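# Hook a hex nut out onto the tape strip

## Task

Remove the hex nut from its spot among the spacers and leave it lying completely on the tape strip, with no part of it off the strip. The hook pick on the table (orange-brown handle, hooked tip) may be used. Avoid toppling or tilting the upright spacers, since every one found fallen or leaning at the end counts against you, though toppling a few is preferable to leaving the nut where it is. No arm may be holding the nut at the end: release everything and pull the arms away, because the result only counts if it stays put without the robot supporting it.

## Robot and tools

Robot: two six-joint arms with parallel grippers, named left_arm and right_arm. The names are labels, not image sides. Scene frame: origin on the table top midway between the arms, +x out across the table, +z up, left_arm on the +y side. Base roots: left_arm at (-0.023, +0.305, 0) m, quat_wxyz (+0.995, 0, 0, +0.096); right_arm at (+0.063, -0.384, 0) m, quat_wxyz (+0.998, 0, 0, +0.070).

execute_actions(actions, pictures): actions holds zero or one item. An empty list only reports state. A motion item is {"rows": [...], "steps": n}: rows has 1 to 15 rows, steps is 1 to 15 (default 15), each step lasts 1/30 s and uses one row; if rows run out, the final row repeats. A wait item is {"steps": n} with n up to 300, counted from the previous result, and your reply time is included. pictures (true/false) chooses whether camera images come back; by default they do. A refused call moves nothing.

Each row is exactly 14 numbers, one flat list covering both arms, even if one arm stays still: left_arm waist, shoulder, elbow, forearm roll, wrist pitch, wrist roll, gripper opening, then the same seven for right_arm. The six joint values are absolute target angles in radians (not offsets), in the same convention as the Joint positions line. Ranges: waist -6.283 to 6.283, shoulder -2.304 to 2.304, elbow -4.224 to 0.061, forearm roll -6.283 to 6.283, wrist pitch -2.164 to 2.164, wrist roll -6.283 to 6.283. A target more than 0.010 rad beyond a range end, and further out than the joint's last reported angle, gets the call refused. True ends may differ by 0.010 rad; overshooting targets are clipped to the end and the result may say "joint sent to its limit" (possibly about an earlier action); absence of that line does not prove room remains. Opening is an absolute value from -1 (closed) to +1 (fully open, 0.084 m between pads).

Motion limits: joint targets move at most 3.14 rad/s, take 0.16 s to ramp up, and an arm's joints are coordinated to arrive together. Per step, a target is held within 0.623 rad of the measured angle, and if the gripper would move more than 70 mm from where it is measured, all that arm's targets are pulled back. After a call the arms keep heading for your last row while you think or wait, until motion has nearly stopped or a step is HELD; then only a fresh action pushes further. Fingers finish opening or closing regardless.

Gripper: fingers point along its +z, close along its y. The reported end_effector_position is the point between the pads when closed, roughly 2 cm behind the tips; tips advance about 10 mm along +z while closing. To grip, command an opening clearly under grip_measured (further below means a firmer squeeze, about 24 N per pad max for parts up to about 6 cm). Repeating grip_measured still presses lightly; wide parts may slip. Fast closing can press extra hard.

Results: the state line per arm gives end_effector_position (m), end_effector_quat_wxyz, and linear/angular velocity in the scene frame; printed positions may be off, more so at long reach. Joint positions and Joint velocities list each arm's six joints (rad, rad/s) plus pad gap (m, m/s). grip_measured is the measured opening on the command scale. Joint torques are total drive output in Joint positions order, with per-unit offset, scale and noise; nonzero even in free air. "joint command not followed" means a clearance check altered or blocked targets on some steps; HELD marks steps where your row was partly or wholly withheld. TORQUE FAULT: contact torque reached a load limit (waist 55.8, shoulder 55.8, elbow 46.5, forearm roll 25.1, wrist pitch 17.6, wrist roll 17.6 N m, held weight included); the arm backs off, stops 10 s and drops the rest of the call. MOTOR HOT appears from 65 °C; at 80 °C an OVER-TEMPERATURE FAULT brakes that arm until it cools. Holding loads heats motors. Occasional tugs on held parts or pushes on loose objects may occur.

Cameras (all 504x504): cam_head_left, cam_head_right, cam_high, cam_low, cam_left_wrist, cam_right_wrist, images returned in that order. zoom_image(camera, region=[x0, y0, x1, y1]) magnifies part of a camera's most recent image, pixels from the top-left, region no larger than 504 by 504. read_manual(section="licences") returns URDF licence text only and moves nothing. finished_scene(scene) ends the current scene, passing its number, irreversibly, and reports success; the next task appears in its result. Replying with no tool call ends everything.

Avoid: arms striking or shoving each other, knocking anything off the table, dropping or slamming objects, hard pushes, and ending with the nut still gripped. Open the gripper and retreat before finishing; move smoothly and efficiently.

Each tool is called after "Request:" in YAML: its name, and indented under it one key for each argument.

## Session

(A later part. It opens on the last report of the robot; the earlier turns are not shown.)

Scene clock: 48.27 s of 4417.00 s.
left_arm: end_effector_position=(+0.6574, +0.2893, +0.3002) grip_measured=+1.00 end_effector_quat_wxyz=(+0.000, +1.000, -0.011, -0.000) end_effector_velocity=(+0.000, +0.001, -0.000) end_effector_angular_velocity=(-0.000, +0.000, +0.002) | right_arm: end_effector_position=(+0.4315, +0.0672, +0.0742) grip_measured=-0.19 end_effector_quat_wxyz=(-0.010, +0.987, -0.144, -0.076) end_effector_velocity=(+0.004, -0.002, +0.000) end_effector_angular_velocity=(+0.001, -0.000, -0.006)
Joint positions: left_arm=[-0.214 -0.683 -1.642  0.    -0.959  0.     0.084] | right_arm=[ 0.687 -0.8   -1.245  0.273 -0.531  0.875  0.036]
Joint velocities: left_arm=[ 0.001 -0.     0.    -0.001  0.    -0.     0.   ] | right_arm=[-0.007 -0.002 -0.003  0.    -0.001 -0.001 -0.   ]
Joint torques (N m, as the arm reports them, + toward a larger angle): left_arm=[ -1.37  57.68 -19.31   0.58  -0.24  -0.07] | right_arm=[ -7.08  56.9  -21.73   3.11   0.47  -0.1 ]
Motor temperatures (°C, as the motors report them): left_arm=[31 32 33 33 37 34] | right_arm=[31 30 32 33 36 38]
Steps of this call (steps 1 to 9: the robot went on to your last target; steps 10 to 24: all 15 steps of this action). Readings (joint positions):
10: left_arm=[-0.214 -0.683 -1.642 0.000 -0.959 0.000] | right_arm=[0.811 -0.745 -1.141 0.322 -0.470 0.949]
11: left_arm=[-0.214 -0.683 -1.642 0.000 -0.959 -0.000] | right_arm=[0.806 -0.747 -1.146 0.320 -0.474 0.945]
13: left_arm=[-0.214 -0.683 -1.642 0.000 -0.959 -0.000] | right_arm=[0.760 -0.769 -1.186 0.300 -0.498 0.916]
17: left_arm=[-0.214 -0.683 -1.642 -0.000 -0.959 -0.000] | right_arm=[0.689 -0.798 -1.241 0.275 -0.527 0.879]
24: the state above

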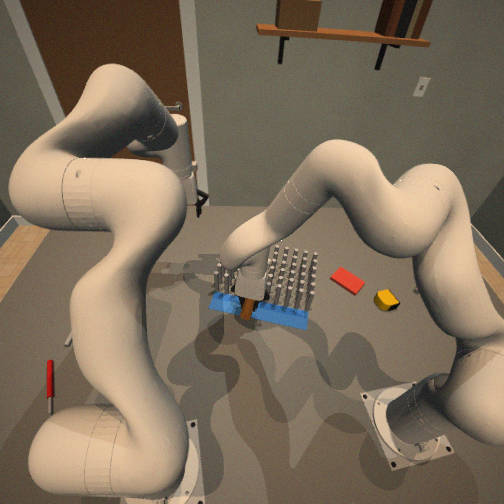

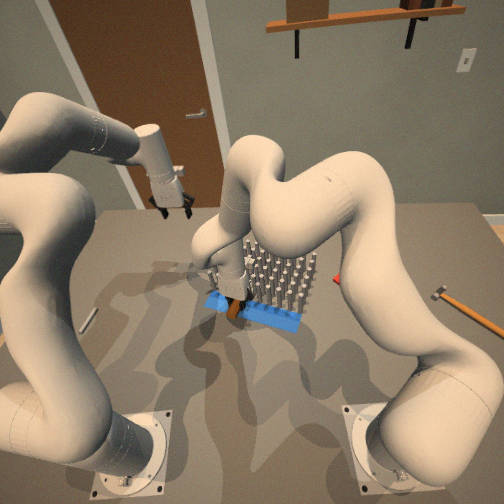

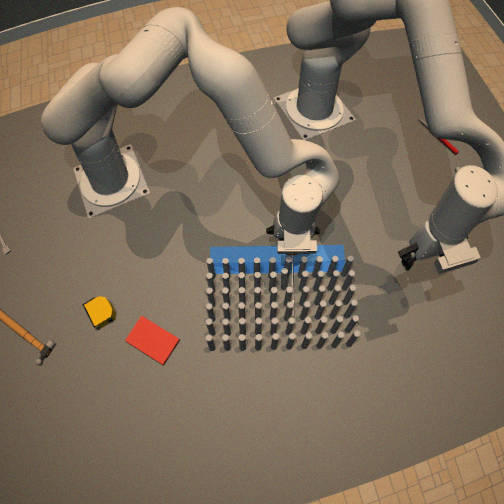

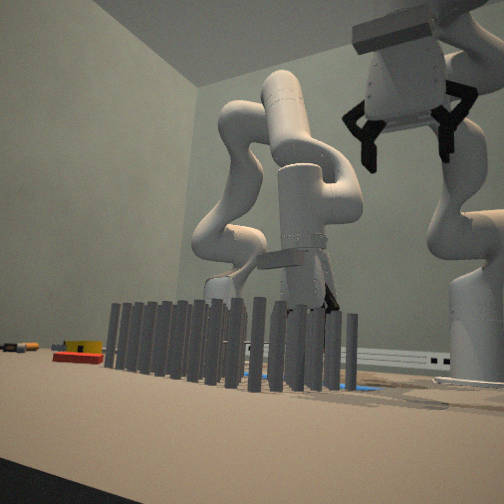

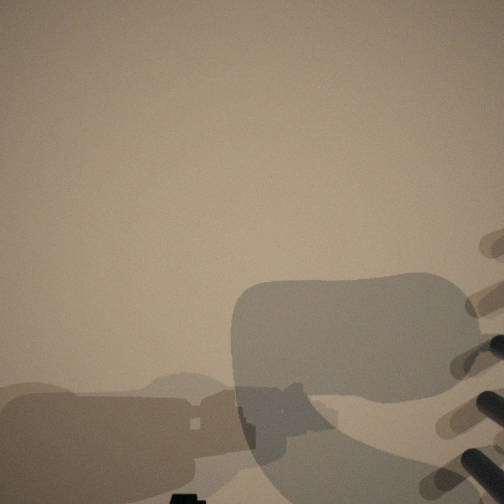

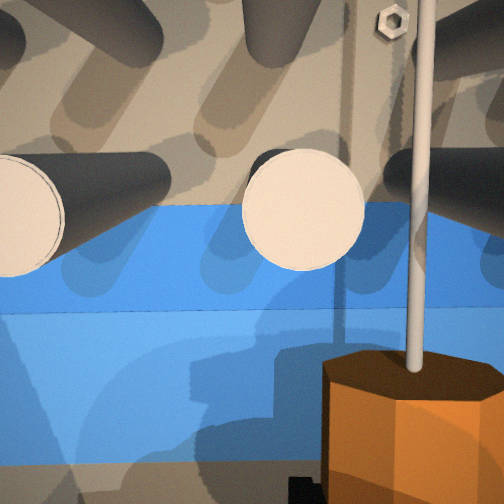

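Request:
execute_actions:
  actions:
    - {"rows": [[-0.214,-0.683,-1.642,0,-0.959,0,1,0.813,-0.780,-1.2115,0.322,-0.505,1.089,-1]], "steps": 12}
  pictures: false

Request:
execute_actions:
  actions:
    - {"rows": [[-0.214,-0.683,-1.642,0,-0.959,0,1,0.813,-0.847,-1.2245,0.365,-0.452,1.040,-1]], "steps": 10}
  pictures: false

Request:
execute_actions:
  actions:
    - {"rows": [[-0.214,-0.683,-1.642,0,-0.959,0,1,0.818,-0.8464,-1.2233,0.3673,-0.4508,1.0425,-1],[-0.214,-0.683,-1.642,0,-0.959,0,1,0.8226,-0.8459,-1.2221,0.3697,-0.4495,1.045,-1],[-0.214,-0.683,-1.642,0,-0.959,0,1,0.8274,-0.8453,-1.221,0.372,-0.4483,1.0475,-1],[-0.214,-0.683,-1.642,0,-0.959,0,1,0.8322,-0.8447,-1.2198,0.3743,-0.4471,1.05,-1],[-0.214,-0.683,-1.642,0,-0.959,0,1,0.837,-0.8442,-1.2186,0.3767,-0.4458,1.0525,-1],[-0.214,-0.683,-1.642,0,-0.959,0,1,0.8418,-0.8436,-1.2174,0.379,-0.4446,1.055,-1],[-0.214,-0.683,-1.642,0,-0.959,0,1,0.8466,-0.843,-1.2162,0.3813,-0.4434,1.0575,-1],[-0.214,-0.683,-1.642,0,-0.959,0,1,0.8514,-0.8425,-1.215,0.3837,-0.4421,1.06,-1],[-0.214,-0.683,-1.642,0,-0.959,0,1,0.8562,-0.8419,-1.2138,0.386,-0.4409,1.0625,-1],[-0.214,-0.683,-1.642,0,-0.959,0,1,0.861,-0.8413,-1.2127,0.3883,-0.4397,1.065,-1],[-0.214,-0.683,-1.642,0,-0.959,0,1,0.8658,-0.8408,-1.2115,0.3907,-0.4384,1.0675,-1],[-0.214,-0.683,-1.642,0,-0.959,0,1,0.8706,-0.8402,-1.2103,0.393,-0.4372,1.07,-1],[-0.214,-0.683,-1.642,0,-0.959,0,1,0.8754,-0.8396,-1.2091,0.3953,-0.436,1.0725,-1],[-0.214,-0.683,-1.642,0,-0.959,0,1,0.8802,-0.8391,-1.2079,0.3977,-0.4347,1.075,-1],[-0.214,-0.683,-1.642,0,-0.959,0,1,0.885,-0.8385,-1.2068,0.4,-0.4335,1.0775,-1]], "steps": 15}
  pictures: false

Request:
execute_actions:
  actions:
    - {"rows": [[-0.214,-0.683,-1.642,0,-0.959,0,1,0.8898,-0.8379,-1.2056,0.4023,-0.4323,1.08,-1],[-0.214,-0.683,-1.642,0,-0.959,0,1,0.8946,-0.8374,-1.2044,0.4047,-0.431,1.0825,-1],[-0.214,-0.683,-1.642,0,-0.959,0,1,0.8994,-0.8368,-1.2032,0.407,-0.4298,1.085,-1],[-0.214,-0.683,-1.642,0,-0.959,0,1,0.9042,-0.8362,-1.202,0.4093,-0.4286,1.0875,-1],[-0.214,-0.683,-1.642,0,-0.959,0,1,0.909,-0.8357,-1.2008,0.4117,-0.4273,1.09,-1],[-0.214,-0.683,-1.642,0,-0.959,0,1,0.9138,-0.8351,-1.1997,0.414,-0.4261,1.0925,-1],[-0.214,-0.683,-1.642,0,-0.959,0,1,0.9186,-0.8345,-1.1985,0.4163,-0.4249,1.095,-1],[-0.214,-0.683,-1.642,0,-0.959,0,1,0.9234,-0.834,-1.1973,0.4187,-0.4236,1.0975,-1],[-0.214,-0.683,-1.642,0,-0.959,0,1,0.9282,-0.8334,-1.1961,0.421,-0.4224,1.1,-1],[-0.214,-0.683,-1.642,0,-0.959,0,1,0.933,-0.8328,-1.1949,0.4233,-0.4212,1.1025,-1],[-0.214,-0.683,-1.642,0,-0.959,0,1,0.9378,-0.8323,-1.1937,0.4257,-0.4199,1.105,-1],[-0.214,-0.683,-1.642,0,-0.959,0,1,0.9426,-0.8317,-1.1926,0.428,-0.4187,1.1075,-1],[-0.214,-0.683,-1.642,0,-0.959,0,1,0.9474,-0.8311,-1.1914,0.4303,-0.4175,1.11,-1],[-0.214,-0.683,-1.642,0,-0.959,0,1,0.9522,-0.8306,-1.1902,0.4327,-0.4162,1.1125,-1],[-0.214,-0.683,-1.642,0,-0.959,0,1,0.957,-0.83,-1.189,0.435,-0.415,1.115,-1]], "steps": 15}
  pictures: false

Request:
execute_actions:
  actions:
    - {"rows": [[-0.214,-0.683,-1.642,0,-0.959,0,1,0.957,-0.83,-1.189,0.435,-0.415,1.115,-1]], "steps": 8}

Scene clock: 58.83 s of 4417.00 s.
left_arm: end_effector_position=(+0.6574, +0.2893, +0.3002) grip_measured=+1.00 end_effector_quat_wxyz=(+0.000, +1.000, -0.011, -0.000) end_effector_velocity=(+0.000, -0.000, +0.000) end_effector_angular_velocity=(+0.000, -0.001, +0.001) | right_arm: end_effector_position=(+0.3664, +0.1075, +0.0757) grip_measured=-0.19 end_effector_quat_wxyz=(-0.007, +0.975, -0.209, -0.081) end_effector_velocity=(+0.002, -0.001, -0.001) end_effector_angular_velocity=(-0.001, -0.001, -0.032)
Joint positions: left_arm=[-0.214 -0.683 -1.642 -0.    -0.959  0.     0.084] | right_arm=[ 0.811 -0.78  -1.212  0.322 -0.505  1.087  0.036]
Joint velocities: left_arm=[-0.     0.    -0.001  0.     0.    -0.001  0.   ] | right_arm=[-0.004  0.     0.002  0.004  0.006  0.024  0.   ]
Joint torques (N m, as the arm reports them, + toward a larger angle): left_arm=[ -2.42  58.49 -19.98   0.88  -0.03   0.09] | right_arm=[ -5.66  57.93 -22.2    2.52   0.46  -0.04]
Motor temperatures (°C, as the motors report them): left_arm=[31 32 33 33 37 34] | right_arm=[31 30 32 33 36 38]
Steps of this call (steps 1 to 15: the robot went on to your last target; steps 16 to 305: nothing new was sent; steps 306 to 317: all 12 steps of this action). Readings (joint positions):
306: left_arm=[-0.214 -0.683 -1.642 -0.000 -0.959 -0.000] | right_arm=[0.686 -0.800 -1.245 0.273 -0.531 0.875]
307: left_arm=[-0.214 -0.683 -1.642 0.000 -0.959 0.000] | right_arm=[0.689 -0.800 -1.244 0.274 -0.530 0.882]
309: left_arm=[-0.214 -0.683 -1.642 0.000 -0.959 -0.000] | right_arm=[0.720 -0.794 -1.235 0.287 -0.522 0.940]
313: left_arm=[-0.214 -0.683 -1.642 -0.000 -0.959 0.000] | right_arm=[0.807 -0.781 -1.214 0.319 -0.508 1.071]
317: the state above

Scene clock: 59.17 s of 4417.00 s.
left_arm: end_effector_position=(+0.6574, +0.2893, +0.3002) grip_measured=+1.00 end_effector_quat_wxyz=(+0.000, +1.000, -0.011, -0.000) end_effector_velocity=(-0.000, -0.000, -0.001) end_effector_angular_velocity=(-0.000, +0.001, +0.000) | right_arm: end_effector_position=(+0.3658, +0.1090, +0.0407) grip_measured=-0.19 end_effector_quat_wxyz=(-0.009, +0.975, -0.208, -0.081) end_effector_velocity=(+0.007, +0.011, +0.009) end_effector_angular_velocity=(+0.025, -0.019, +0.005)
Joint positions: left_arm=[-0.214 -0.683 -1.642  0.    -0.959  0.     0.084] | right_arm=[ 0.813 -0.846 -1.224  0.365 -0.452  1.04   0.036]
Joint velocities: left_arm=[-0.    -0.     0.001 -0.     0.    -0.     0.   ] | right_arm=[ 0.002  0.01  -0.013  0.004  0.009 -0.008 -0.   ]
Joint torques (N m, as the arm reports them, + toward a larger angle): left_arm=[ -1.99  57.95 -20.4    0.91  -0.06   0.04] | right_arm=[ -6.34  56.05 -21.27   2.56   0.49  -0.05]
Motor temperatures (°C, as the motors report them): left_arm=[31 32 33 33 37 34] | right_arm=[31 30 32 33 36 38]
Steps of this call (steps 1 to 10: all 10 steps of this action). Readings (joint positions):
1: left_arm=[-0.214 -0.683 -1.642 0.000 -0.959 0.000] | right_arm=[0.811 -0.780 -1.212 0.322 -0.505 1.088]
2: left_arm=[-0.214 -0.683 -1.642 -0.000 -0.959 -0.000] | right_arm=[0.812 -0.785 -1.213 0.326 -0.500 1.083]
4: left_arm=[-0.214 -0.683 -1.642 -0.000 -0.959 -0.000] | right_arm=[0.812 -0.820 -1.222 0.349 -0.471 1.058]
8: left_arm=[-0.214 -0.683 -1.642 -0.000 -0.959 -0.000] | right_arm=[0.813 -0.847 -1.223 0.364 -0.454 1.041]
10: the state above

Scene clock: 59.67 s of 4417.00 s.
left_arm: end_effector_position=(+0.6574, +0.2893, +0.3002) grip_measured=+1.00 end_effector_quat_wxyz=(+0.000, +1.000, -0.011, -0.000) end_effector_velocity=(-0.000, +0.000, -0.001) end_effector_angular_velocity=(+0.001, +0.001, +0.001) | right_arm: end_effector_position=(+0.3337, +0.1255, +0.0404) grip_measured=-0.19 end_effector_quat_wxyz=(-0.011, +0.975, -0.208, -0.083) end_effector_velocity=(-0.078, +0.037, -0.000) end_effector_angular_velocity=(+0.008, +0.006, -0.000)
Joint positions: left_arm=[-0.214 -0.683 -1.642  0.    -0.959 -0.     0.084] | right_arm=[ 0.872 -0.84  -1.21   0.394 -0.437  1.071  0.036]
Joint velocities: left_arm=[-0.    -0.     0.001  0.001  0.    -0.001  0.   ] | right_arm=[0.143 0.016 0.034 0.07  0.037 0.074 0.   ]
Joint torques (N m, as the arm reports them, + toward a larger angle): left_arm=[ -1.72  55.94 -19.59   1.23  -0.37  -0.11] | right_arm=[ -7.24  56.36 -20.81   3.71   0.19   0.15]
Motor temperatures (°C, as the motors report them): left_arm=[31 32 33 33 37 34] | right_arm=[31 30 32 33 36 38]
Steps of this call (steps 1 to 15: all 15 steps of this action). Readings (joint positions):
1: left_arm=[-0.214 -0.683 -1.642 0.000 -0.959 -0.000] | right_arm=[0.813 -0.846 -1.225 0.365 -0.452 1.040]
2: left_arm=[-0.214 -0.683 -1.642 -0.000 -0.959 0.000] | right_arm=[0.814 -0.846 -1.224 0.365 -0.452 1.041]
4: left_arm=[-0.214 -0.683 -1.642 0.000 -0.959 -0.000] | right_arm=[0.820 -0.846 -1.223 0.369 -0.450 1.044]
8: left_arm=[-0.214 -0.683 -1.642 0.000 -0.959 0.000] | right_arm=[0.839 -0.844 -1.218 0.377 -0.445 1.053]
15: the state above

Scene clock: 60.17 s of 4417.00 s.
left_arm: end_effector_position=(+0.6574, +0.2893, +0.3002) grip_measured=+1.00 end_effector_quat_wxyz=(+0.000, +1.000, -0.011, -0.000) end_effector_velocity=(+0.000, -0.000, +0.000) end_effector_angular_velocity=(+0.002, -0.001, -0.002) | right_arm: end_effector_position=(+0.2940, +0.1425, +0.0402) grip_measured=-0.19 end_effector_quat_wxyz=(-0.012, +0.974, -0.208, -0.085) end_effector_velocity=(-0.080, +0.031, -0.000) end_effector_angular_velocity=(+0.006, +0.007, +0.000)
Joint positions: left_arm=[-0.214 -0.683 -1.642  0.    -0.959  0.     0.084] | right_arm=[ 0.944 -0.832 -1.192  0.429 -0.418  1.108  0.036]
Joint velocities: left_arm=[-0.001 -0.    -0.001  0.002 -0.     0.    -0.   ] | right_arm=[0.144 0.016 0.035 0.07  0.037 0.074 0.   ]
Joint torques (N m, as the arm reports them, + toward a larger angle): left_arm=[ -0.7   58.1  -19.66   1.27  -0.19  -0.02] | right_arm=[ -3.38  55.83 -21.23   2.46   0.22  -0.15]
Motor temperatures (°C, as the motors report them): left_arm=[31 32 33 33 37 34] | right_arm=[31 30 32 33 36 38]
Steps of this call (steps 1 to 15: all 15 steps of this action). Readings (joint positions):
1: left_arm=[-0.214 -0.683 -1.642 0.000 -0.959 -0.000] | right_arm=[0.877 -0.839 -1.209 0.396 -0.435 1.073]
2: left_arm=[-0.214 -0.683 -1.642 0.000 -0.959 0.000] | right_arm=[0.882 -0.839 -1.208 0.398 -0.434 1.076]
4: left_arm=[-0.214 -0.683 -1.642 0.000 -0.959 -0.000] | right_arm=[0.891 -0.838 -1.205 0.403 -0.432 1.081]
8: left_arm=[-0.214 -0.683 -1.642 -0.000 -0.959 -0.000] | right_arm=[0.910 -0.835 -1.201 0.412 -0.427 1.091]
15: the state above

Scene clock: 60.43 s of 4417.00 s.
left_arm: end_effector_position=(+0.6574, +0.2893, +0.3002) grip_measured=+1.00 end_effector_quat_wxyz=(+0.000, +1.000, -0.011, -0.000) end_effector_velocity=(-0.001, +0.001, -0.001) end_effector_angular_velocity=(-0.000, +0.002, +0.001) | right_arm: end_effector_position=(+0.2870, +0.1451, +0.0402) grip_measured=-0.19 end_effector_quat_wxyz=(-0.012, +0.974, -0.208, -0.085) end_effector_velocity=(-0.001, -0.001, -0.000) end_effector_angular_velocity=(-0.001, +0.001, -0.001)
Joint positions: left_arm=[-0.214 -0.683 -1.642 -0.    -0.959  0.     0.084] | right_arm=[ 0.957 -0.83  -1.189  0.435 -0.415  1.115  0.036]
Joint velocities: left_arm=[ 0.001 -0.001  0.002 -0.     0.    -0.    -0.   ] | right_arm=[ 0.001  0.     0.002  0.001  0.     0.001 -0.   ]
Joint torques (N m, as the arm reports them, + toward a larger angle): left_arm=[ -2.26  55.53 -20.38   0.84  -0.31   0.18] | right_arm=[ -5.68  56.52 -19.88   2.83   0.44  -0.08]
Motor temperatures (°C, as the motors report them): left_arm=[31 32 33 33 37 34] | right_arm=[31 30 32 33 36 38]
Steps of this call (steps 1 to 8: all 8 steps of this action). Readings (joint positions):
1: left_arm=[-0.214 -0.683 -1.642 -0.000 -0.959 -0.000] | right_arm=[0.949 -0.831 -1.191 0.431 -0.417 1.111]
2: left_arm=[-0.214 -0.683 -1.642 -0.000 -0.959 -0.000] | right_arm=[0.953 -0.831 -1.190 0.433 -0.416 1.113]
4: left_arm=[-0.214 -0.683 -1.642 0.000 -0.959 -0.000] | right_arm=[0.956 -0.830 -1.189 0.434 -0.415 1.114]
8: the state above

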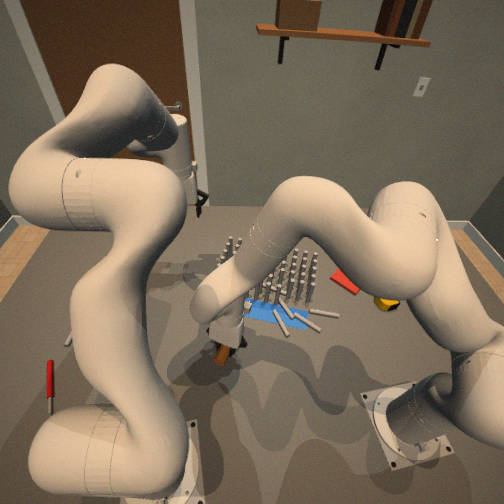

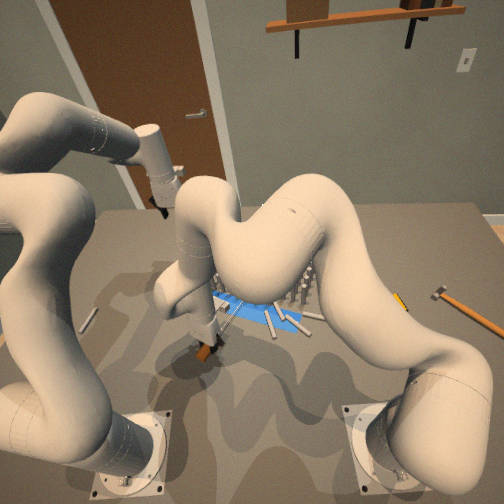

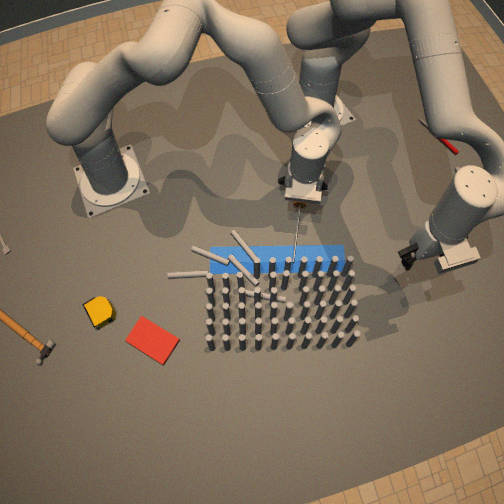

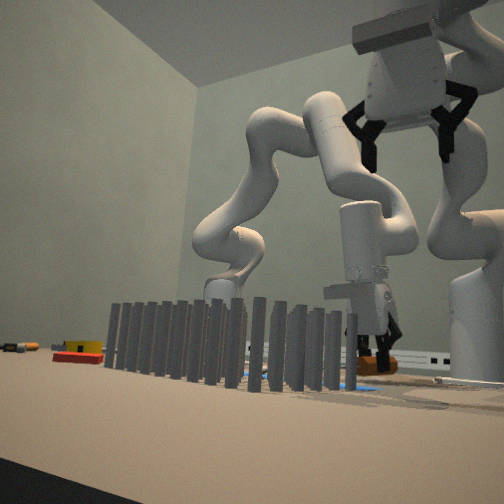

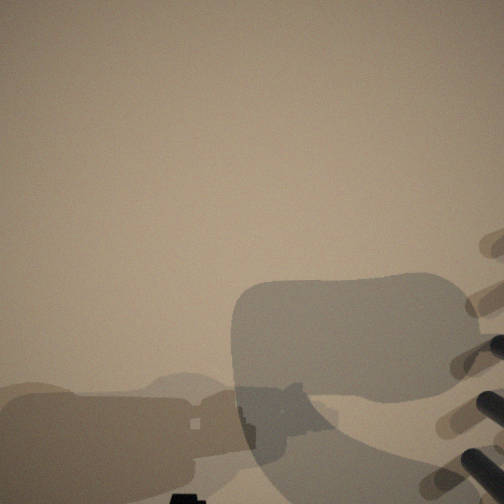

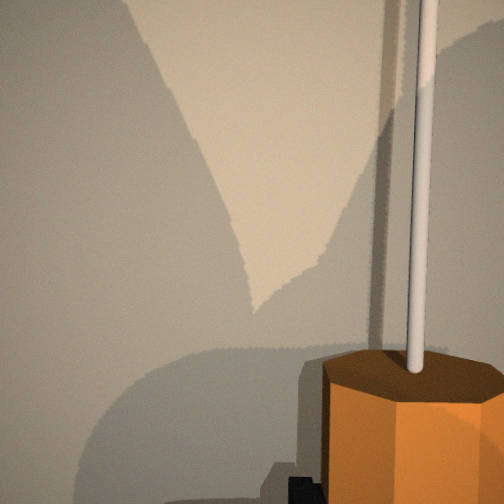

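Request:
zoom_image:
  camera: "cam_high"
  region: [240, 225, 340, 305]

Region (240, 225, 340, 305) of cam_high's 504x504 image, scaled by 5.040, with more detail than that image has; it fills the top 403 rows of this view, and the rest is white.

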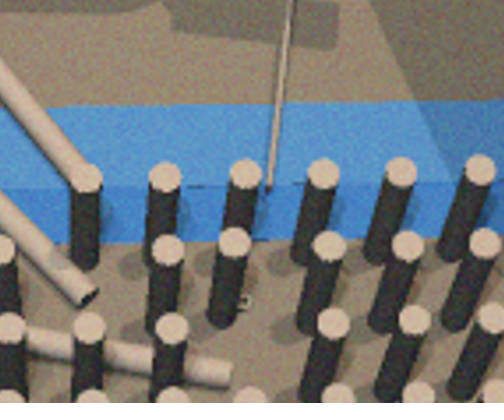

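Request:
execute_actions:
  actions:
    - {"rows": [[-0.214,-0.683,-1.642,0,-0.959,0,1,0.965,-0.706,-1.068,0.375,-0.417,1.048,-1]], "steps": 10}
  pictures: false

Request:
execute_actions:
  actions:
    - {"rows": [[-0.214,-0.683,-1.642,0,-0.959,0,1,0.686,-0.800,-1.245,0.273,-0.531,0.875,-1]], "steps": 15}
  pictures: false

Request:
execute_actions:
  actions:
    - {"rows": [[-0.214,-0.683,-1.642,0,-0.959,0,1,0.686,-0.800,-1.245,0.273,-0.531,0.875,-1]], "steps": 5}

Scene clock: 61.87 s of 4417.00 s.
left_arm: end_effector_position=(+0.6574, +0.2893, +0.3002) grip_measured=+1.00 end_effector_quat_wxyz=(+0.000, +1.000, -0.011, -0.000) end_effector_velocity=(-0.000, +0.001, -0.001) end_effector_angular_velocity=(+0.001, +0.001, +0.002) | right_arm: end_effector_position=(+0.2714, +0.1131, +0.0735) grip_measured=-0.19 end_effector_quat_wxyz=(-0.010, +0.987, -0.145, -0.075) end_effector_velocity=(-0.006, -0.016, -0.011) end_effector_angular_velocity=(-0.026, +0.008, +0.022)
Joint positions: left_arm=[-0.214 -0.683 -1.642  0.    -0.959 -0.     0.084] | right_arm=[ 0.965 -0.707 -1.069  0.376 -0.417  1.049  0.036]
Joint velocities: left_arm=[ 0.001 -0.     0.001  0.001  0.    -0.002 -0.   ] | right_arm=[-0.001 -0.006  0.026 -0.01   0.004 -0.014  0.   ]
Joint torques (N m, as the arm reports them, + toward a larger angle): left_arm=[ -1.6   57.26 -19.66   1.48  -0.37   0.01] | right_arm=[ -6.53  53.89 -22.33   2.67   0.62  -0.24]
Motor temperatures (°C, as the motors report them): left_arm=[31 32 33 33 37 34] | right_arm=[31 30 32 33 36 38]
Steps of this call (steps 1 to 15: the robot went on to your last target; steps 16 to 33: nothing new was sent; steps 34 to 43: all 10 steps of this action). Readings (joint positions):
34: left_arm=[-0.214 -0.683 -1.642 -0.000 -0.959 0.000] | right_arm=[0.957 -0.830 -1.189 0.435 -0.415 1.115]
35: left_arm=[-0.214 -0.683 -1.642 0.000 -0.959 -0.000] | right_arm=[0.957 -0.825 -1.183 0.432 -0.415 1.111]
37: left_arm=[-0.214 -0.683 -1.642 0.000 -0.959 -0.000] | right_arm=[0.960 -0.776 -1.132 0.407 -0.416 1.084]
41: left_arm=[-0.214 -0.683 -1.642 -0.000 -0.959 -0.000] | right_arm=[0.965 -0.708 -1.073 0.377 -0.418 1.051]
43: the state above

Scene clock: 62.37 s of 4417.00 s.
left_arm: end_effector_position=(+0.6574, +0.2893, +0.3002) grip_measured=+1.00 end_effector_quat_wxyz=(+0.000, +1.000, -0.011, -0.000) end_effector_velocity=(-0.000, +0.000, -0.001) end_effector_angular_velocity=(-0.002, +0.001, +0.002) | right_arm: end_effector_position=(+0.4309, +0.0674, +0.0740) grip_measured=-0.19 end_effector_quat_wxyz=(-0.010, +0.987, -0.144, -0.076) end_effector_velocity=(+0.006, -0.001, +0.002) end_effector_angular_velocity=(-0.005, +0.008, +0.040)
Joint positions: left_arm=[-0.214 -0.683 -1.642 -0.    -0.959  0.     0.084] | right_arm=[ 0.688 -0.799 -1.243  0.274 -0.53   0.877  0.036]
Joint velocities: left_arm=[ 0.001 -0.001 -0.    -0.002 -0.    -0.    -0.   ] | right_arm=[-0.009 -0.009 -0.022 -0.015 -0.028 -0.033 -0.   ]
Joint torques (N m, as the arm reports them, + toward a larger angle): left_arm=[ -2.46  57.86 -20.35   0.78  -0.31   0.01] | right_arm=[ -3.86  60.79 -20.44   2.27   0.25  -0.34]
Motor temperatures (°C, as the motors report them): left_arm=[31 32 33 33 37 34] | right_arm=[31 30 32 33 36 38]
Steps of this call (steps 1 to 15: all 15 steps of this action). Readings (joint positions):
1: left_arm=[-0.214 -0.683 -1.642 0.000 -0.959 -0.000] | right_arm=[0.965 -0.708 -1.069 0.375 -0.417 1.048]
2: left_arm=[-0.214 -0.683 -1.642 0.000 -0.959 -0.000] | right_arm=[0.960 -0.709 -1.072 0.373 -0.421 1.044]
4: left_arm=[-0.214 -0.683 -1.642 -0.000 -0.959 -0.000] | right_arm=[0.913 -0.726 -1.104 0.355 -0.442 1.012]
8: left_arm=[-0.214 -0.683 -1.642 0.000 -0.959 -0.000] | right_arm=[0.796 -0.765 -1.177 0.313 -0.486 0.943]
15: the state above

Scene clock: 62.53 s of 4417.00 s.
left_arm: end_effector_position=(+0.6574, +0.2893, +0.3002) grip_measured=+1.00 end_effector_quat_wxyz=(+0.000, +1.000, -0.011, -0.000) end_effector_velocity=(+0.000, +0.000, +0.001) end_effector_angular_velocity=(+0.001, -0.001, -0.000) | right_arm: end_effector_position=(+0.4313, +0.0673, +0.0742) grip_measured=-0.19 end_effector_quat_wxyz=(-0.010, +0.987, -0.144, -0.076) end_effector_velocity=(+0.004, -0.002, +0.000) end_effector_angular_velocity=(+0.001, -0.001, -0.005)
Joint positions: left_arm=[-0.214 -0.683 -1.642 -0.    -0.959  0.     0.084] | right_arm=[ 0.688 -0.8   -1.244  0.273 -0.531  0.875  0.036]
Joint velocities: left_arm=[ 0.     0.    -0.001  0.001 -0.     0.     0.   ] | right_arm=[-0.008 -0.001 -0.003 -0.001 -0.    -0.001  0.   ]
Joint torques (N m, as the arm reports them, + toward a larger angle): left_arm=[ -2.56  61.73 -20.12   1.39  -0.24   0.06] | right_arm=[ -5.18  58.68 -21.85   2.62   0.48  -0.16]
Motor temperatures (°C, as the motors report them): left_arm=[31 32 33 33 37 34] | right_arm=[31 30 32 33 36 38]
Steps of this call (steps 1 to 5: all 5 steps of this action). Readings (joint positions):
1: left_arm=[-0.214 -0.683 -1.642 -0.000 -0.959 -0.000] | right_arm=[0.688 -0.799 -1.244 0.274 -0.530 0.876]
2: left_arm=[-0.214 -0.683 -1.642 0.000 -0.959 -0.000] | right_arm=[0.688 -0.800 -1.244 0.273 -0.531 0.876]
4: left_arm=[-0.214 -0.683 -1.642 -0.000 -0.959 -0.000] | right_arm=[0.688 -0.800 -1.244 0.273 -0.531 0.875]
5: the state above

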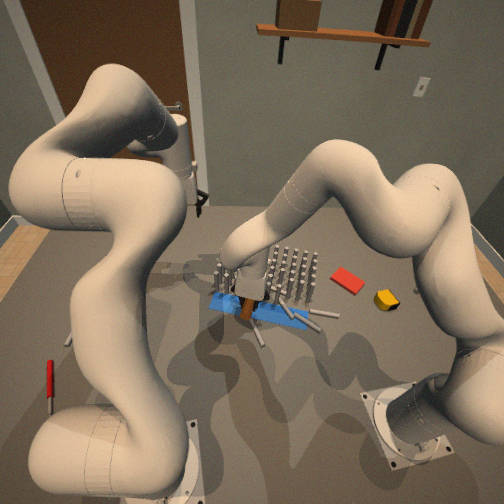

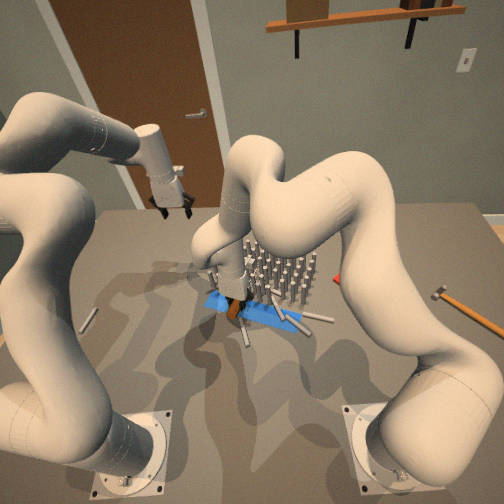

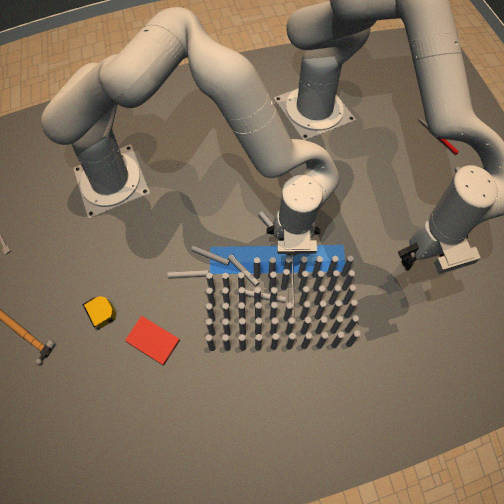

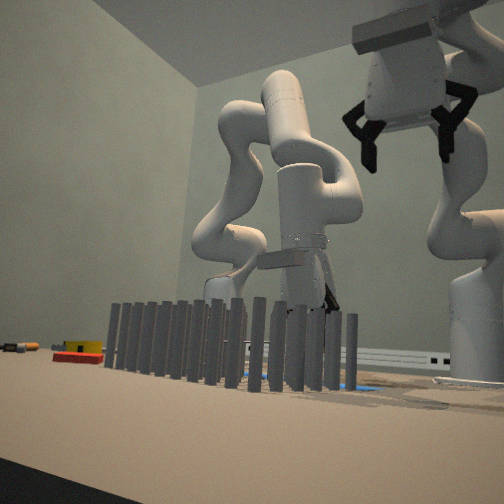

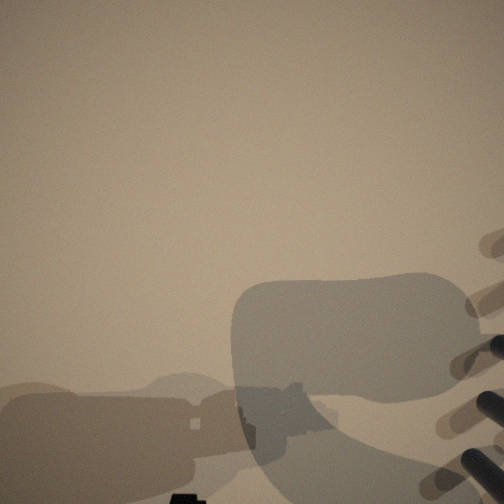

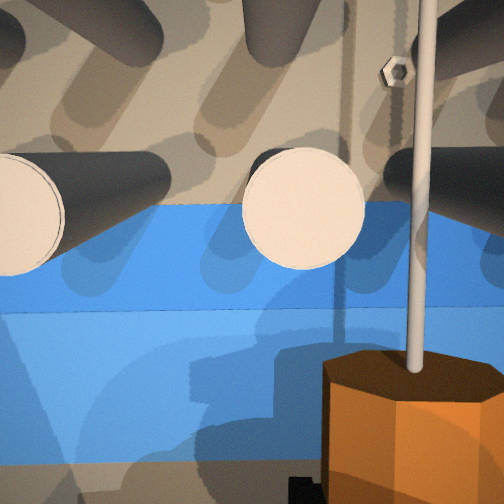

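Request:
execute_actions:
  actions:
    - {"rows": [[-0.214,-0.683,-1.642,0,-0.959,0,1,0.808,-0.732,-1.115,0.322,-0.457,0.949,-1]], "steps": 12}
  pictures: false

Request:
execute_actions:
  actions:
    - {"rows": [[-0.214,-0.683,-1.642,0,-0.959,0,1,0.808,-0.799,-1.128,0.365,-0.404,0.900,-1]], "steps": 10}
  pictures: false

Request:
execute_actions:
  actions:
    - {"rows": [[-0.214,-0.683,-1.642,0,-0.959,0,1,0.813,-0.7978,-1.1257,0.3673,-0.4022,0.9025,-1],[-0.214,-0.683,-1.642,0,-0.959,0,1,0.818,-0.7967,-1.1233,0.3697,-0.4003,0.905,-1],[-0.214,-0.683,-1.642,0,-0.959,0,1,0.8227,-0.7955,-1.121,0.372,-0.3985,0.9075,-1],[-0.214,-0.683,-1.642,0,-0.959,0,1,0.8276,-0.7943,-1.1187,0.3743,-0.3967,0.91,-1],[-0.214,-0.683,-1.642,0,-0.959,0,1,0.8325,-0.7932,-1.1163,0.3767,-0.3948,0.9125,-1],[-0.214,-0.683,-1.642,0,-0.959,0,1,0.8374,-0.792,-1.114,0.379,-0.393,0.915,-1],[-0.214,-0.683,-1.642,0,-0.959,0,1,0.8423,-0.7908,-1.1117,0.3813,-0.3912,0.9175,-1],[-0.214,-0.683,-1.642,0,-0.959,0,1,0.8472,-0.7897,-1.1093,0.3837,-0.3893,0.92,-1],[-0.214,-0.683,-1.642,0,-0.959,0,1,0.8521,-0.7885,-1.107,0.386,-0.3875,0.9225,-1],[-0.214,-0.683,-1.642,0,-0.959,0,1,0.857,-0.7873,-1.1047,0.3883,-0.3857,0.925,-1],[-0.214,-0.683,-1.642,0,-0.959,0,1,0.8619,-0.7862,-1.1023,0.3907,-0.3838,0.9275,-1],[-0.214,-0.683,-1.642,0,-0.959,0,1,0.8668,-0.785,-1.1,0.393,-0.382,0.93,-1],[-0.214,-0.683,-1.642,0,-0.959,0,1,0.8717,-0.7838,-1.0977,0.3953,-0.3802,0.9325,-1],[-0.214,-0.683,-1.642,0,-0.959,0,1,0.8766,-0.7827,-1.0953,0.3977,-0.3783,0.935,-1],[-0.214,-0.683,-1.642,0,-0.959,0,1,0.8815,-0.7815,-1.093,0.4,-0.3765,0.9375,-1]], "steps": 15}
  pictures: false

Request:
execute_actions:
  actions:
    - {"rows": [[-0.214,-0.683,-1.642,0,-0.959,0,1,0.8864,-0.7803,-1.0907,0.4023,-0.3747,0.94,-1],[-0.214,-0.683,-1.642,0,-0.959,0,1,0.8913,-0.7792,-1.0883,0.4047,-0.3728,0.9425,-1],[-0.214,-0.683,-1.642,0,-0.959,0,1,0.8962,-0.778,-1.086,0.407,-0.371,0.945,-1],[-0.214,-0.683,-1.642,0,-0.959,0,1,0.9011,-0.7768,-1.0837,0.4093,-0.3692,0.9475,-1],[-0.214,-0.683,-1.642,0,-0.959,0,1,0.906,-0.7757,-1.0813,0.4117,-0.3673,0.95,-1],[-0.214,-0.683,-1.642,0,-0.959,0,1,0.9109,-0.7745,-1.079,0.414,-0.3655,0.9525,-1],[-0.214,-0.683,-1.642,0,-0.959,0,1,0.9158,-0.7733,-1.0767,0.4163,-0.3637,0.955,-1],[-0.214,-0.683,-1.642,0,-0.959,0,1,0.9207,-0.7722,-1.0743,0.4187,-0.3618,0.9575,-1],[-0.214,-0.683,-1.642,0,-0.959,0,1,0.9256,-0.771,-1.072,0.421,-0.36,0.96,-1],[-0.214,-0.683,-1.642,0,-0.959,0,1,0.9305,-0.7698,-1.0697,0.4233,-0.3582,0.9625,-1],[-0.214,-0.683,-1.642,0,-0.959,0,1,0.9354,-0.7687,-1.0673,0.4257,-0.3563,0.965,-1],[-0.214,-0.683,-1.642,0,-0.959,0,1,0.9403,-0.7675,-1.065,0.428,-0.3545,0.9675,-1],[-0.214,-0.683,-1.642,0,-0.959,0,1,0.9452,-0.7663,-1.0627,0.4303,-0.3527,0.97,-1],[-0.214,-0.683,-1.642,0,-0.959,0,1,0.9501,-0.7652,-1.0603,0.4327,-0.3508,0.9725,-1],[-0.214,-0.683,-1.642,0,-0.959,0,1,0.955,-0.764,-1.058,0.435,-0.349,0.975,-1]], "steps": 15}
  pictures: false

Request:
execute_actions:
  actions:
    - {"rows": [[-0.214,-0.683,-1.642,0,-0.959,0,1,0.955,-0.764,-1.058,0.435,-0.349,0.975,-1]], "steps": 8}

Scene clock: 66.93 s of 4417.00 s.
left_arm: end_effector_position=(+0.6574, +0.2893, +0.3002) grip_measured=+1.00 end_effector_quat_wxyz=(+0.000, +1.000, -0.011, -0.000) end_effector_velocity=(+0.000, +0.001, +0.002) end_effector_angular_velocity=(+0.002, -0.002, -0.001) | right_arm: end_effector_position=(+0.3541, +0.0797, +0.0732) grip_measured=-0.19 end_effector_quat_wxyz=(-0.008, +0.986, -0.147, -0.074) end_effector_velocity=(-0.001, +0.000, -0.001) end_effector_angular_velocity=(+0.002, -0.004, -0.008)
Joint positions: left_arm=[-0.214 -0.683 -1.642  0.    -0.959 -0.     0.084] | right_arm=[ 0.806 -0.732 -1.116  0.322 -0.457  0.949  0.036]
Joint velocities: left_arm=[ 0.     0.002  0.     0.002  0.     0.    -0.   ] | right_arm=[0.002 0.001 0.004 0.003 0.009 0.006 0.   ]
Joint torques (N m, as the arm reports them, + toward a larger angle): left_arm=[ -0.74  59.02 -19.49   0.66  -0.25  -0.12] | right_arm=[ -4.44  54.5  -20.83   2.62   0.35   0.  ]
Motor temperatures (°C, as the motors report them): left_arm=[31 32 33 33 37 34] | right_arm=[31 30 32 33 36 38]
Steps of this call (steps 1 to 15: the robot went on to your last target; steps 16 to 120: nothing new was sent; steps 121 to 132: all 12 steps of this action). Readings (joint positions):
121: left_arm=[-0.214 -0.683 -1.642 -0.000 -0.959 0.000] | right_arm=[0.686 -0.800 -1.245 0.273 -0.531 0.875]
122: left_arm=[-0.214 -0.683 -1.642 -0.000 -0.959 0.000] | right_arm=[0.690 -0.797 -1.239 0.275 -0.526 0.879]
124: left_arm=[-0.214 -0.683 -1.642 0.000 -0.959 -0.000] | right_arm=[0.734 -0.772 -1.190 0.294 -0.497 0.907]
128: left_arm=[-0.214 -0.683 -1.642 0.000 -0.959 0.000] | right_arm=[0.805 -0.734 -1.120 0.320 -0.462 0.945]
132: the state above

Scene clock: 67.27 s of 4417.00 s.
left_arm: end_effector_position=(+0.6574, +0.2893, +0.3002) grip_measured=+1.00 end_effector_quat_wxyz=(+0.000, +1.000, -0.011, -0.000) end_effector_velocity=(+0.000, -0.000, +0.001) end_effector_angular_velocity=(+0.000, -0.001, -0.001) | right_arm: end_effector_position=(+0.3536, +0.0806, +0.0398) grip_measured=-0.19 end_effector_quat_wxyz=(-0.010, +0.987, -0.146, -0.074) end_effector_velocity=(+0.007, +0.011, +0.009) end_effector_angular_velocity=(+0.026, -0.020, +0.004)
Joint positions: left_arm=[-0.214 -0.683 -1.642 -0.    -0.959  0.     0.084] | right_arm=[ 0.808 -0.799 -1.128  0.365 -0.404  0.9    0.036]
Joint velocities: left_arm=[-0.001  0.001 -0.     0.     0.    -0.    -0.   ] | right_arm=[ 0.002  0.011 -0.012  0.004  0.01  -0.007  0.   ]
Joint torques (N m, as the arm reports them, + toward a larger angle): left_arm=[ -2.24  58.14 -19.87   1.38  -0.17   0.19] | right_arm=[ -5.66  53.05 -18.56   2.33   0.54   0.07]
Motor temperatures (°C, as the motors report them): left_arm=[31 32 33 33 37 34] | right_arm=[31 30 32 33 36 38]
Steps of this call (steps 1 to 10: all 10 steps of this action). Readings (joint positions):
1: left_arm=[-0.214 -0.683 -1.642 0.000 -0.959 0.000] | right_arm=[0.806 -0.733 -1.116 0.322 -0.457 0.948]
2: left_arm=[-0.214 -0.683 -1.642 0.000 -0.959 0.000] | right_arm=[0.807 -0.737 -1.118 0.326 -0.452 0.944]
4: left_arm=[-0.214 -0.683 -1.642 -0.000 -0.959 -0.000] | right_arm=[0.807 -0.772 -1.126 0.349 -0.423 0.918]
8: left_arm=[-0.214 -0.683 -1.642 0.000 -0.959 -0.000] | right_arm=[0.808 -0.799 -1.127 0.364 -0.406 0.901]
10: the state above

Scene clock: 67.77 s of 4417.00 s.
left_arm: end_effector_position=(+0.6574, +0.2893, +0.3002) grip_measured=+1.00 end_effector_quat_wxyz=(+0.000, +1.000, -0.011, -0.000) end_effector_velocity=(+0.000, +0.001, -0.000) end_effector_angular_velocity=(+0.001, -0.000, -0.001) | right_arm: end_effector_position=(+0.3210, +0.0923, +0.0396) grip_measured=-0.19 end_effector_quat_wxyz=(-0.011, +0.987, -0.145, -0.074) end_effector_velocity=(-0.079, +0.025, -0.000) end_effector_angular_velocity=(+0.004, -0.004, +0.000)
Joint positions: left_arm=[-0.214 -0.683 -1.642  0.    -0.959  0.     0.084] | right_arm=[ 0.868 -0.785 -1.099  0.394 -0.381  0.931  0.036]
Joint velocities: left_arm=[ 0.    -0.001 -0.001  0.001 -0.     0.001 -0.   ] | right_arm=[ 0.146  0.034  0.07   0.07   0.055  0.074 -0.   ]
Joint torques (N m, as the arm reports them, + toward a larger angle): left_arm=[  0.07  55.94 -19.86   1.34  -0.17   0.02] | right_arm=[ -5.82  52.51 -19.22   2.6    0.58  -0.09]
Motor temperatures (°C, as the motors report them): left_arm=[31 32 33 33 37 34] | right_arm=[31 30 32 33 36 38]
Steps of this call (steps 1 to 15: all 15 steps of this action). Readings (joint positions):
1: left_arm=[-0.214 -0.683 -1.642 -0.000 -0.959 0.000] | right_arm=[0.808 -0.798 -1.128 0.365 -0.404 0.900]
2: left_arm=[-0.214 -0.683 -1.642 -0.000 -0.959 -0.000] | right_arm=[0.809 -0.798 -1.128 0.365 -0.403 0.901]
4: left_arm=[-0.214 -0.683 -1.642 -0.000 -0.959 -0.000] | right_arm=[0.816 -0.797 -1.125 0.369 -0.401 0.904]
8: left_arm=[-0.214 -0.683 -1.642 0.000 -0.959 0.000] | right_arm=[0.834 -0.792 -1.116 0.377 -0.394 0.913]
15: the state above

Scene clock: 68.27 s of 4417.00 s.
left_arm: end_effector_position=(+0.6574, +0.2893, +0.3002) grip_measured=+1.00 end_effector_quat_wxyz=(+0.000, +1.000, -0.011, -0.000) end_effector_velocity=(-0.000, -0.001, -0.000) end_effector_angular_velocity=(-0.002, +0.000, +0.001) | right_arm: end_effector_position=(+0.2813, +0.1030, +0.0395) grip_measured=-0.19 end_effector_quat_wxyz=(-0.012, +0.987, -0.145, -0.073) end_effector_velocity=(-0.079, +0.018, +0.000) end_effector_angular_velocity=(+0.003, -0.005, -0.002)
Joint positions: left_arm=[-0.214 -0.683 -1.642  0.    -0.959  0.     0.084] | right_arm=[ 0.942 -0.767 -1.064  0.429 -0.354  0.968  0.036]
Joint velocities: left_arm=[-0.     0.     0.    -0.002 -0.     0.     0.   ] | right_arm=[0.147 0.035 0.069 0.07  0.055 0.075 0.   ]
Joint torques (N m, as the arm reports them, + toward a larger angle): left_arm=[  0.48  59.34 -19.78   2.25  -0.2   -0.2 ] | right_arm=[ -5.68  52.75 -19.19   1.87   0.71  -0.25]
Motor temperatures (°C, as the motors report them): left_arm=[31 32 33 33 37 34] | right_arm=[31 30 32 33 36 38]
Steps of this call (steps 1 to 15: all 15 steps of this action). Readings (joint positions):
1: left_arm=[-0.214 -0.683 -1.642 -0.000 -0.959 -0.000] | right_arm=[0.873 -0.783 -1.097 0.396 -0.380 0.933]
2: left_arm=[-0.214 -0.683 -1.642 -0.000 -0.959 -0.000] | right_arm=[0.878 -0.782 -1.095 0.398 -0.378 0.936]
4: left_arm=[-0.214 -0.683 -1.642 0.000 -0.959 0.000] | right_arm=[0.888 -0.780 -1.090 0.403 -0.374 0.941]
8: left_arm=[-0.214 -0.683 -1.642 -0.000 -0.959 0.000] | right_arm=[0.908 -0.775 -1.081 0.412 -0.367 0.951]
15: the state above

Scene clock: 68.53 s of 4417.00 s.
left_arm: end_effector_position=(+0.6574, +0.2893, +0.3002) grip_measured=+1.00 end_effector_quat_wxyz=(+0.000, +1.000, -0.011, -0.000) end_effector_velocity=(+0.000, +0.000, +0.000) end_effector_angular_velocity=(+0.000, -0.001, +0.000) | right_arm: end_effector_position=(+0.2745, +0.1045, +0.0395) grip_measured=-0.19 end_effector_quat_wxyz=(-0.012, +0.987, -0.146, -0.072) end_effector_velocity=(-0.000, +0.001, +0.000) end_effector_angular_velocity=(+0.002, -0.002, -0.001)
Joint positions: left_arm=[-0.214 -0.683 -1.642 -0.    -0.959  0.     0.084] | right_arm=[ 0.955 -0.764 -1.058  0.435 -0.349  0.975  0.036]
Joint velocities: left_arm=[ 0.  0. -0.  0.  0. -0. -0.] | right_arm=[ 0.001  0.    -0.001  0.     0.002  0.002 -0.   ]
Joint torques (N m, as the arm reports them, + toward a larger angle): left_arm=[ -0.34  58.29 -19.9    1.13  -0.24   0.  ] | right_arm=[ -5.68  53.54 -19.19   2.73   0.68  -0.06]
Motor temperatures (°C, as the motors report them): left_arm=[31 32 33 33 37 34] | right_arm=[31 30 32 33 36 38]
Steps of this call (steps 1 to 8: all 8 steps of this action). Readings (joint positions):
1: left_arm=[-0.214 -0.683 -1.642 -0.000 -0.959 0.000] | right_arm=[0.947 -0.766 -1.062 0.431 -0.352 0.971]
2: left_arm=[-0.214 -0.683 -1.642 0.000 -0.959 -0.000] | right_arm=[0.951 -0.765 -1.060 0.433 -0.351 0.973]
4: left_arm=[-0.214 -0.683 -1.642 0.000 -0.959 0.000] | right_arm=[0.954 -0.764 -1.059 0.434 -0.350 0.974]
8: the state above

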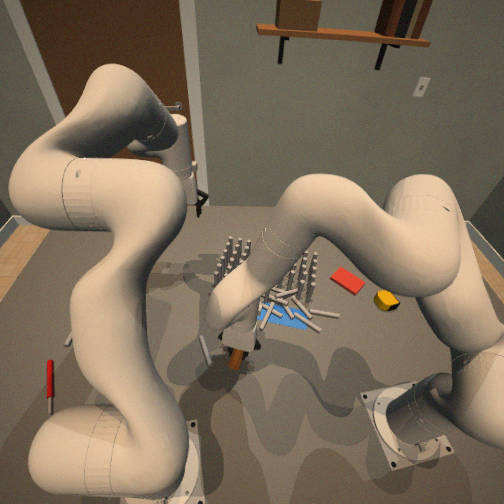

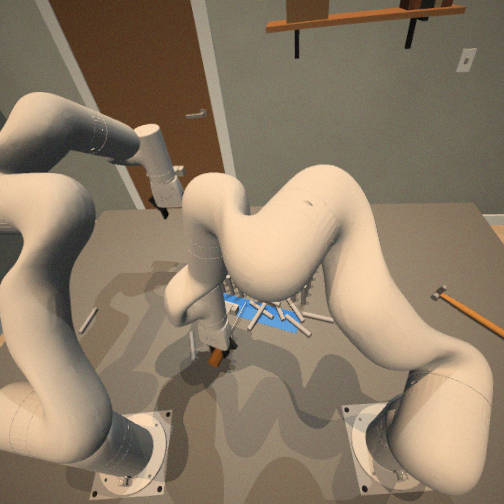

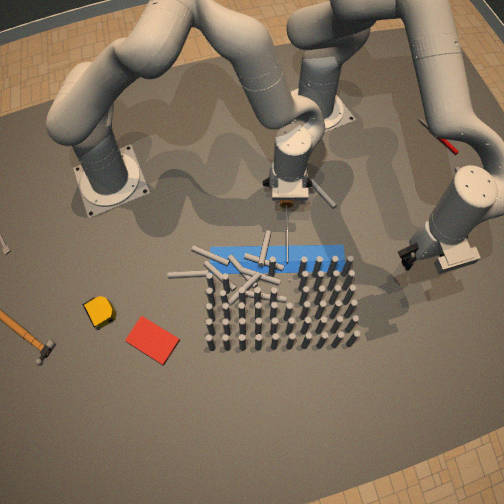

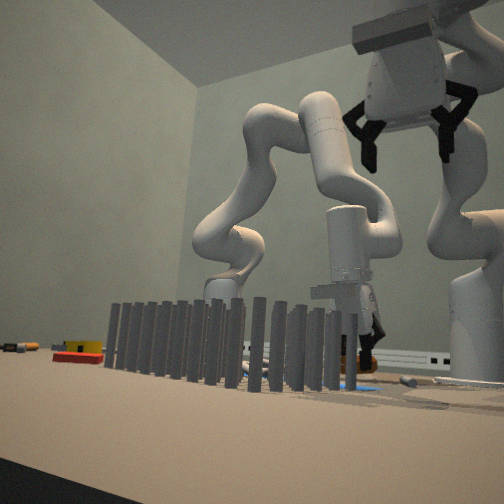

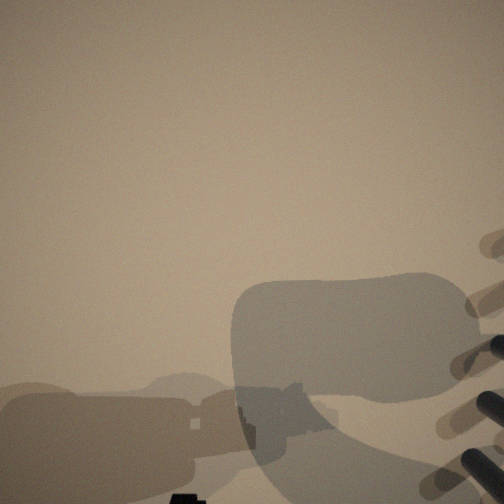

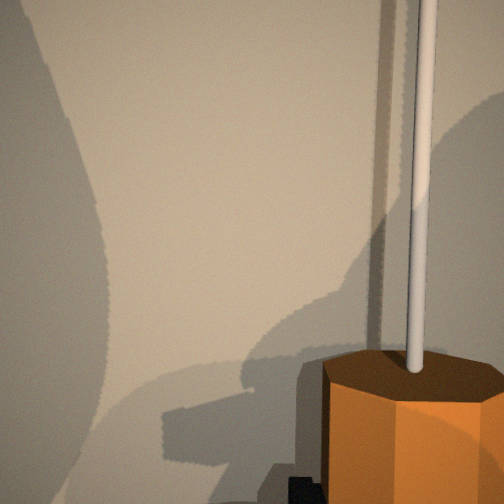

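Request:
zoom_image:
  camera: "cam_high"
  region: [240, 225, 340, 305]

Region (240, 225, 340, 305) of cam_high's 504x504 image, scaled by 5.040, with more detail than that image has; it fills the top 403 rows of this view, and the rest is white.

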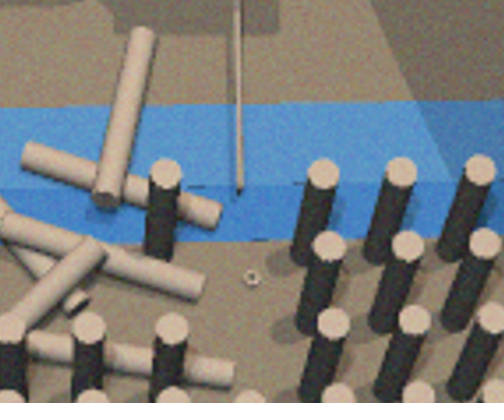

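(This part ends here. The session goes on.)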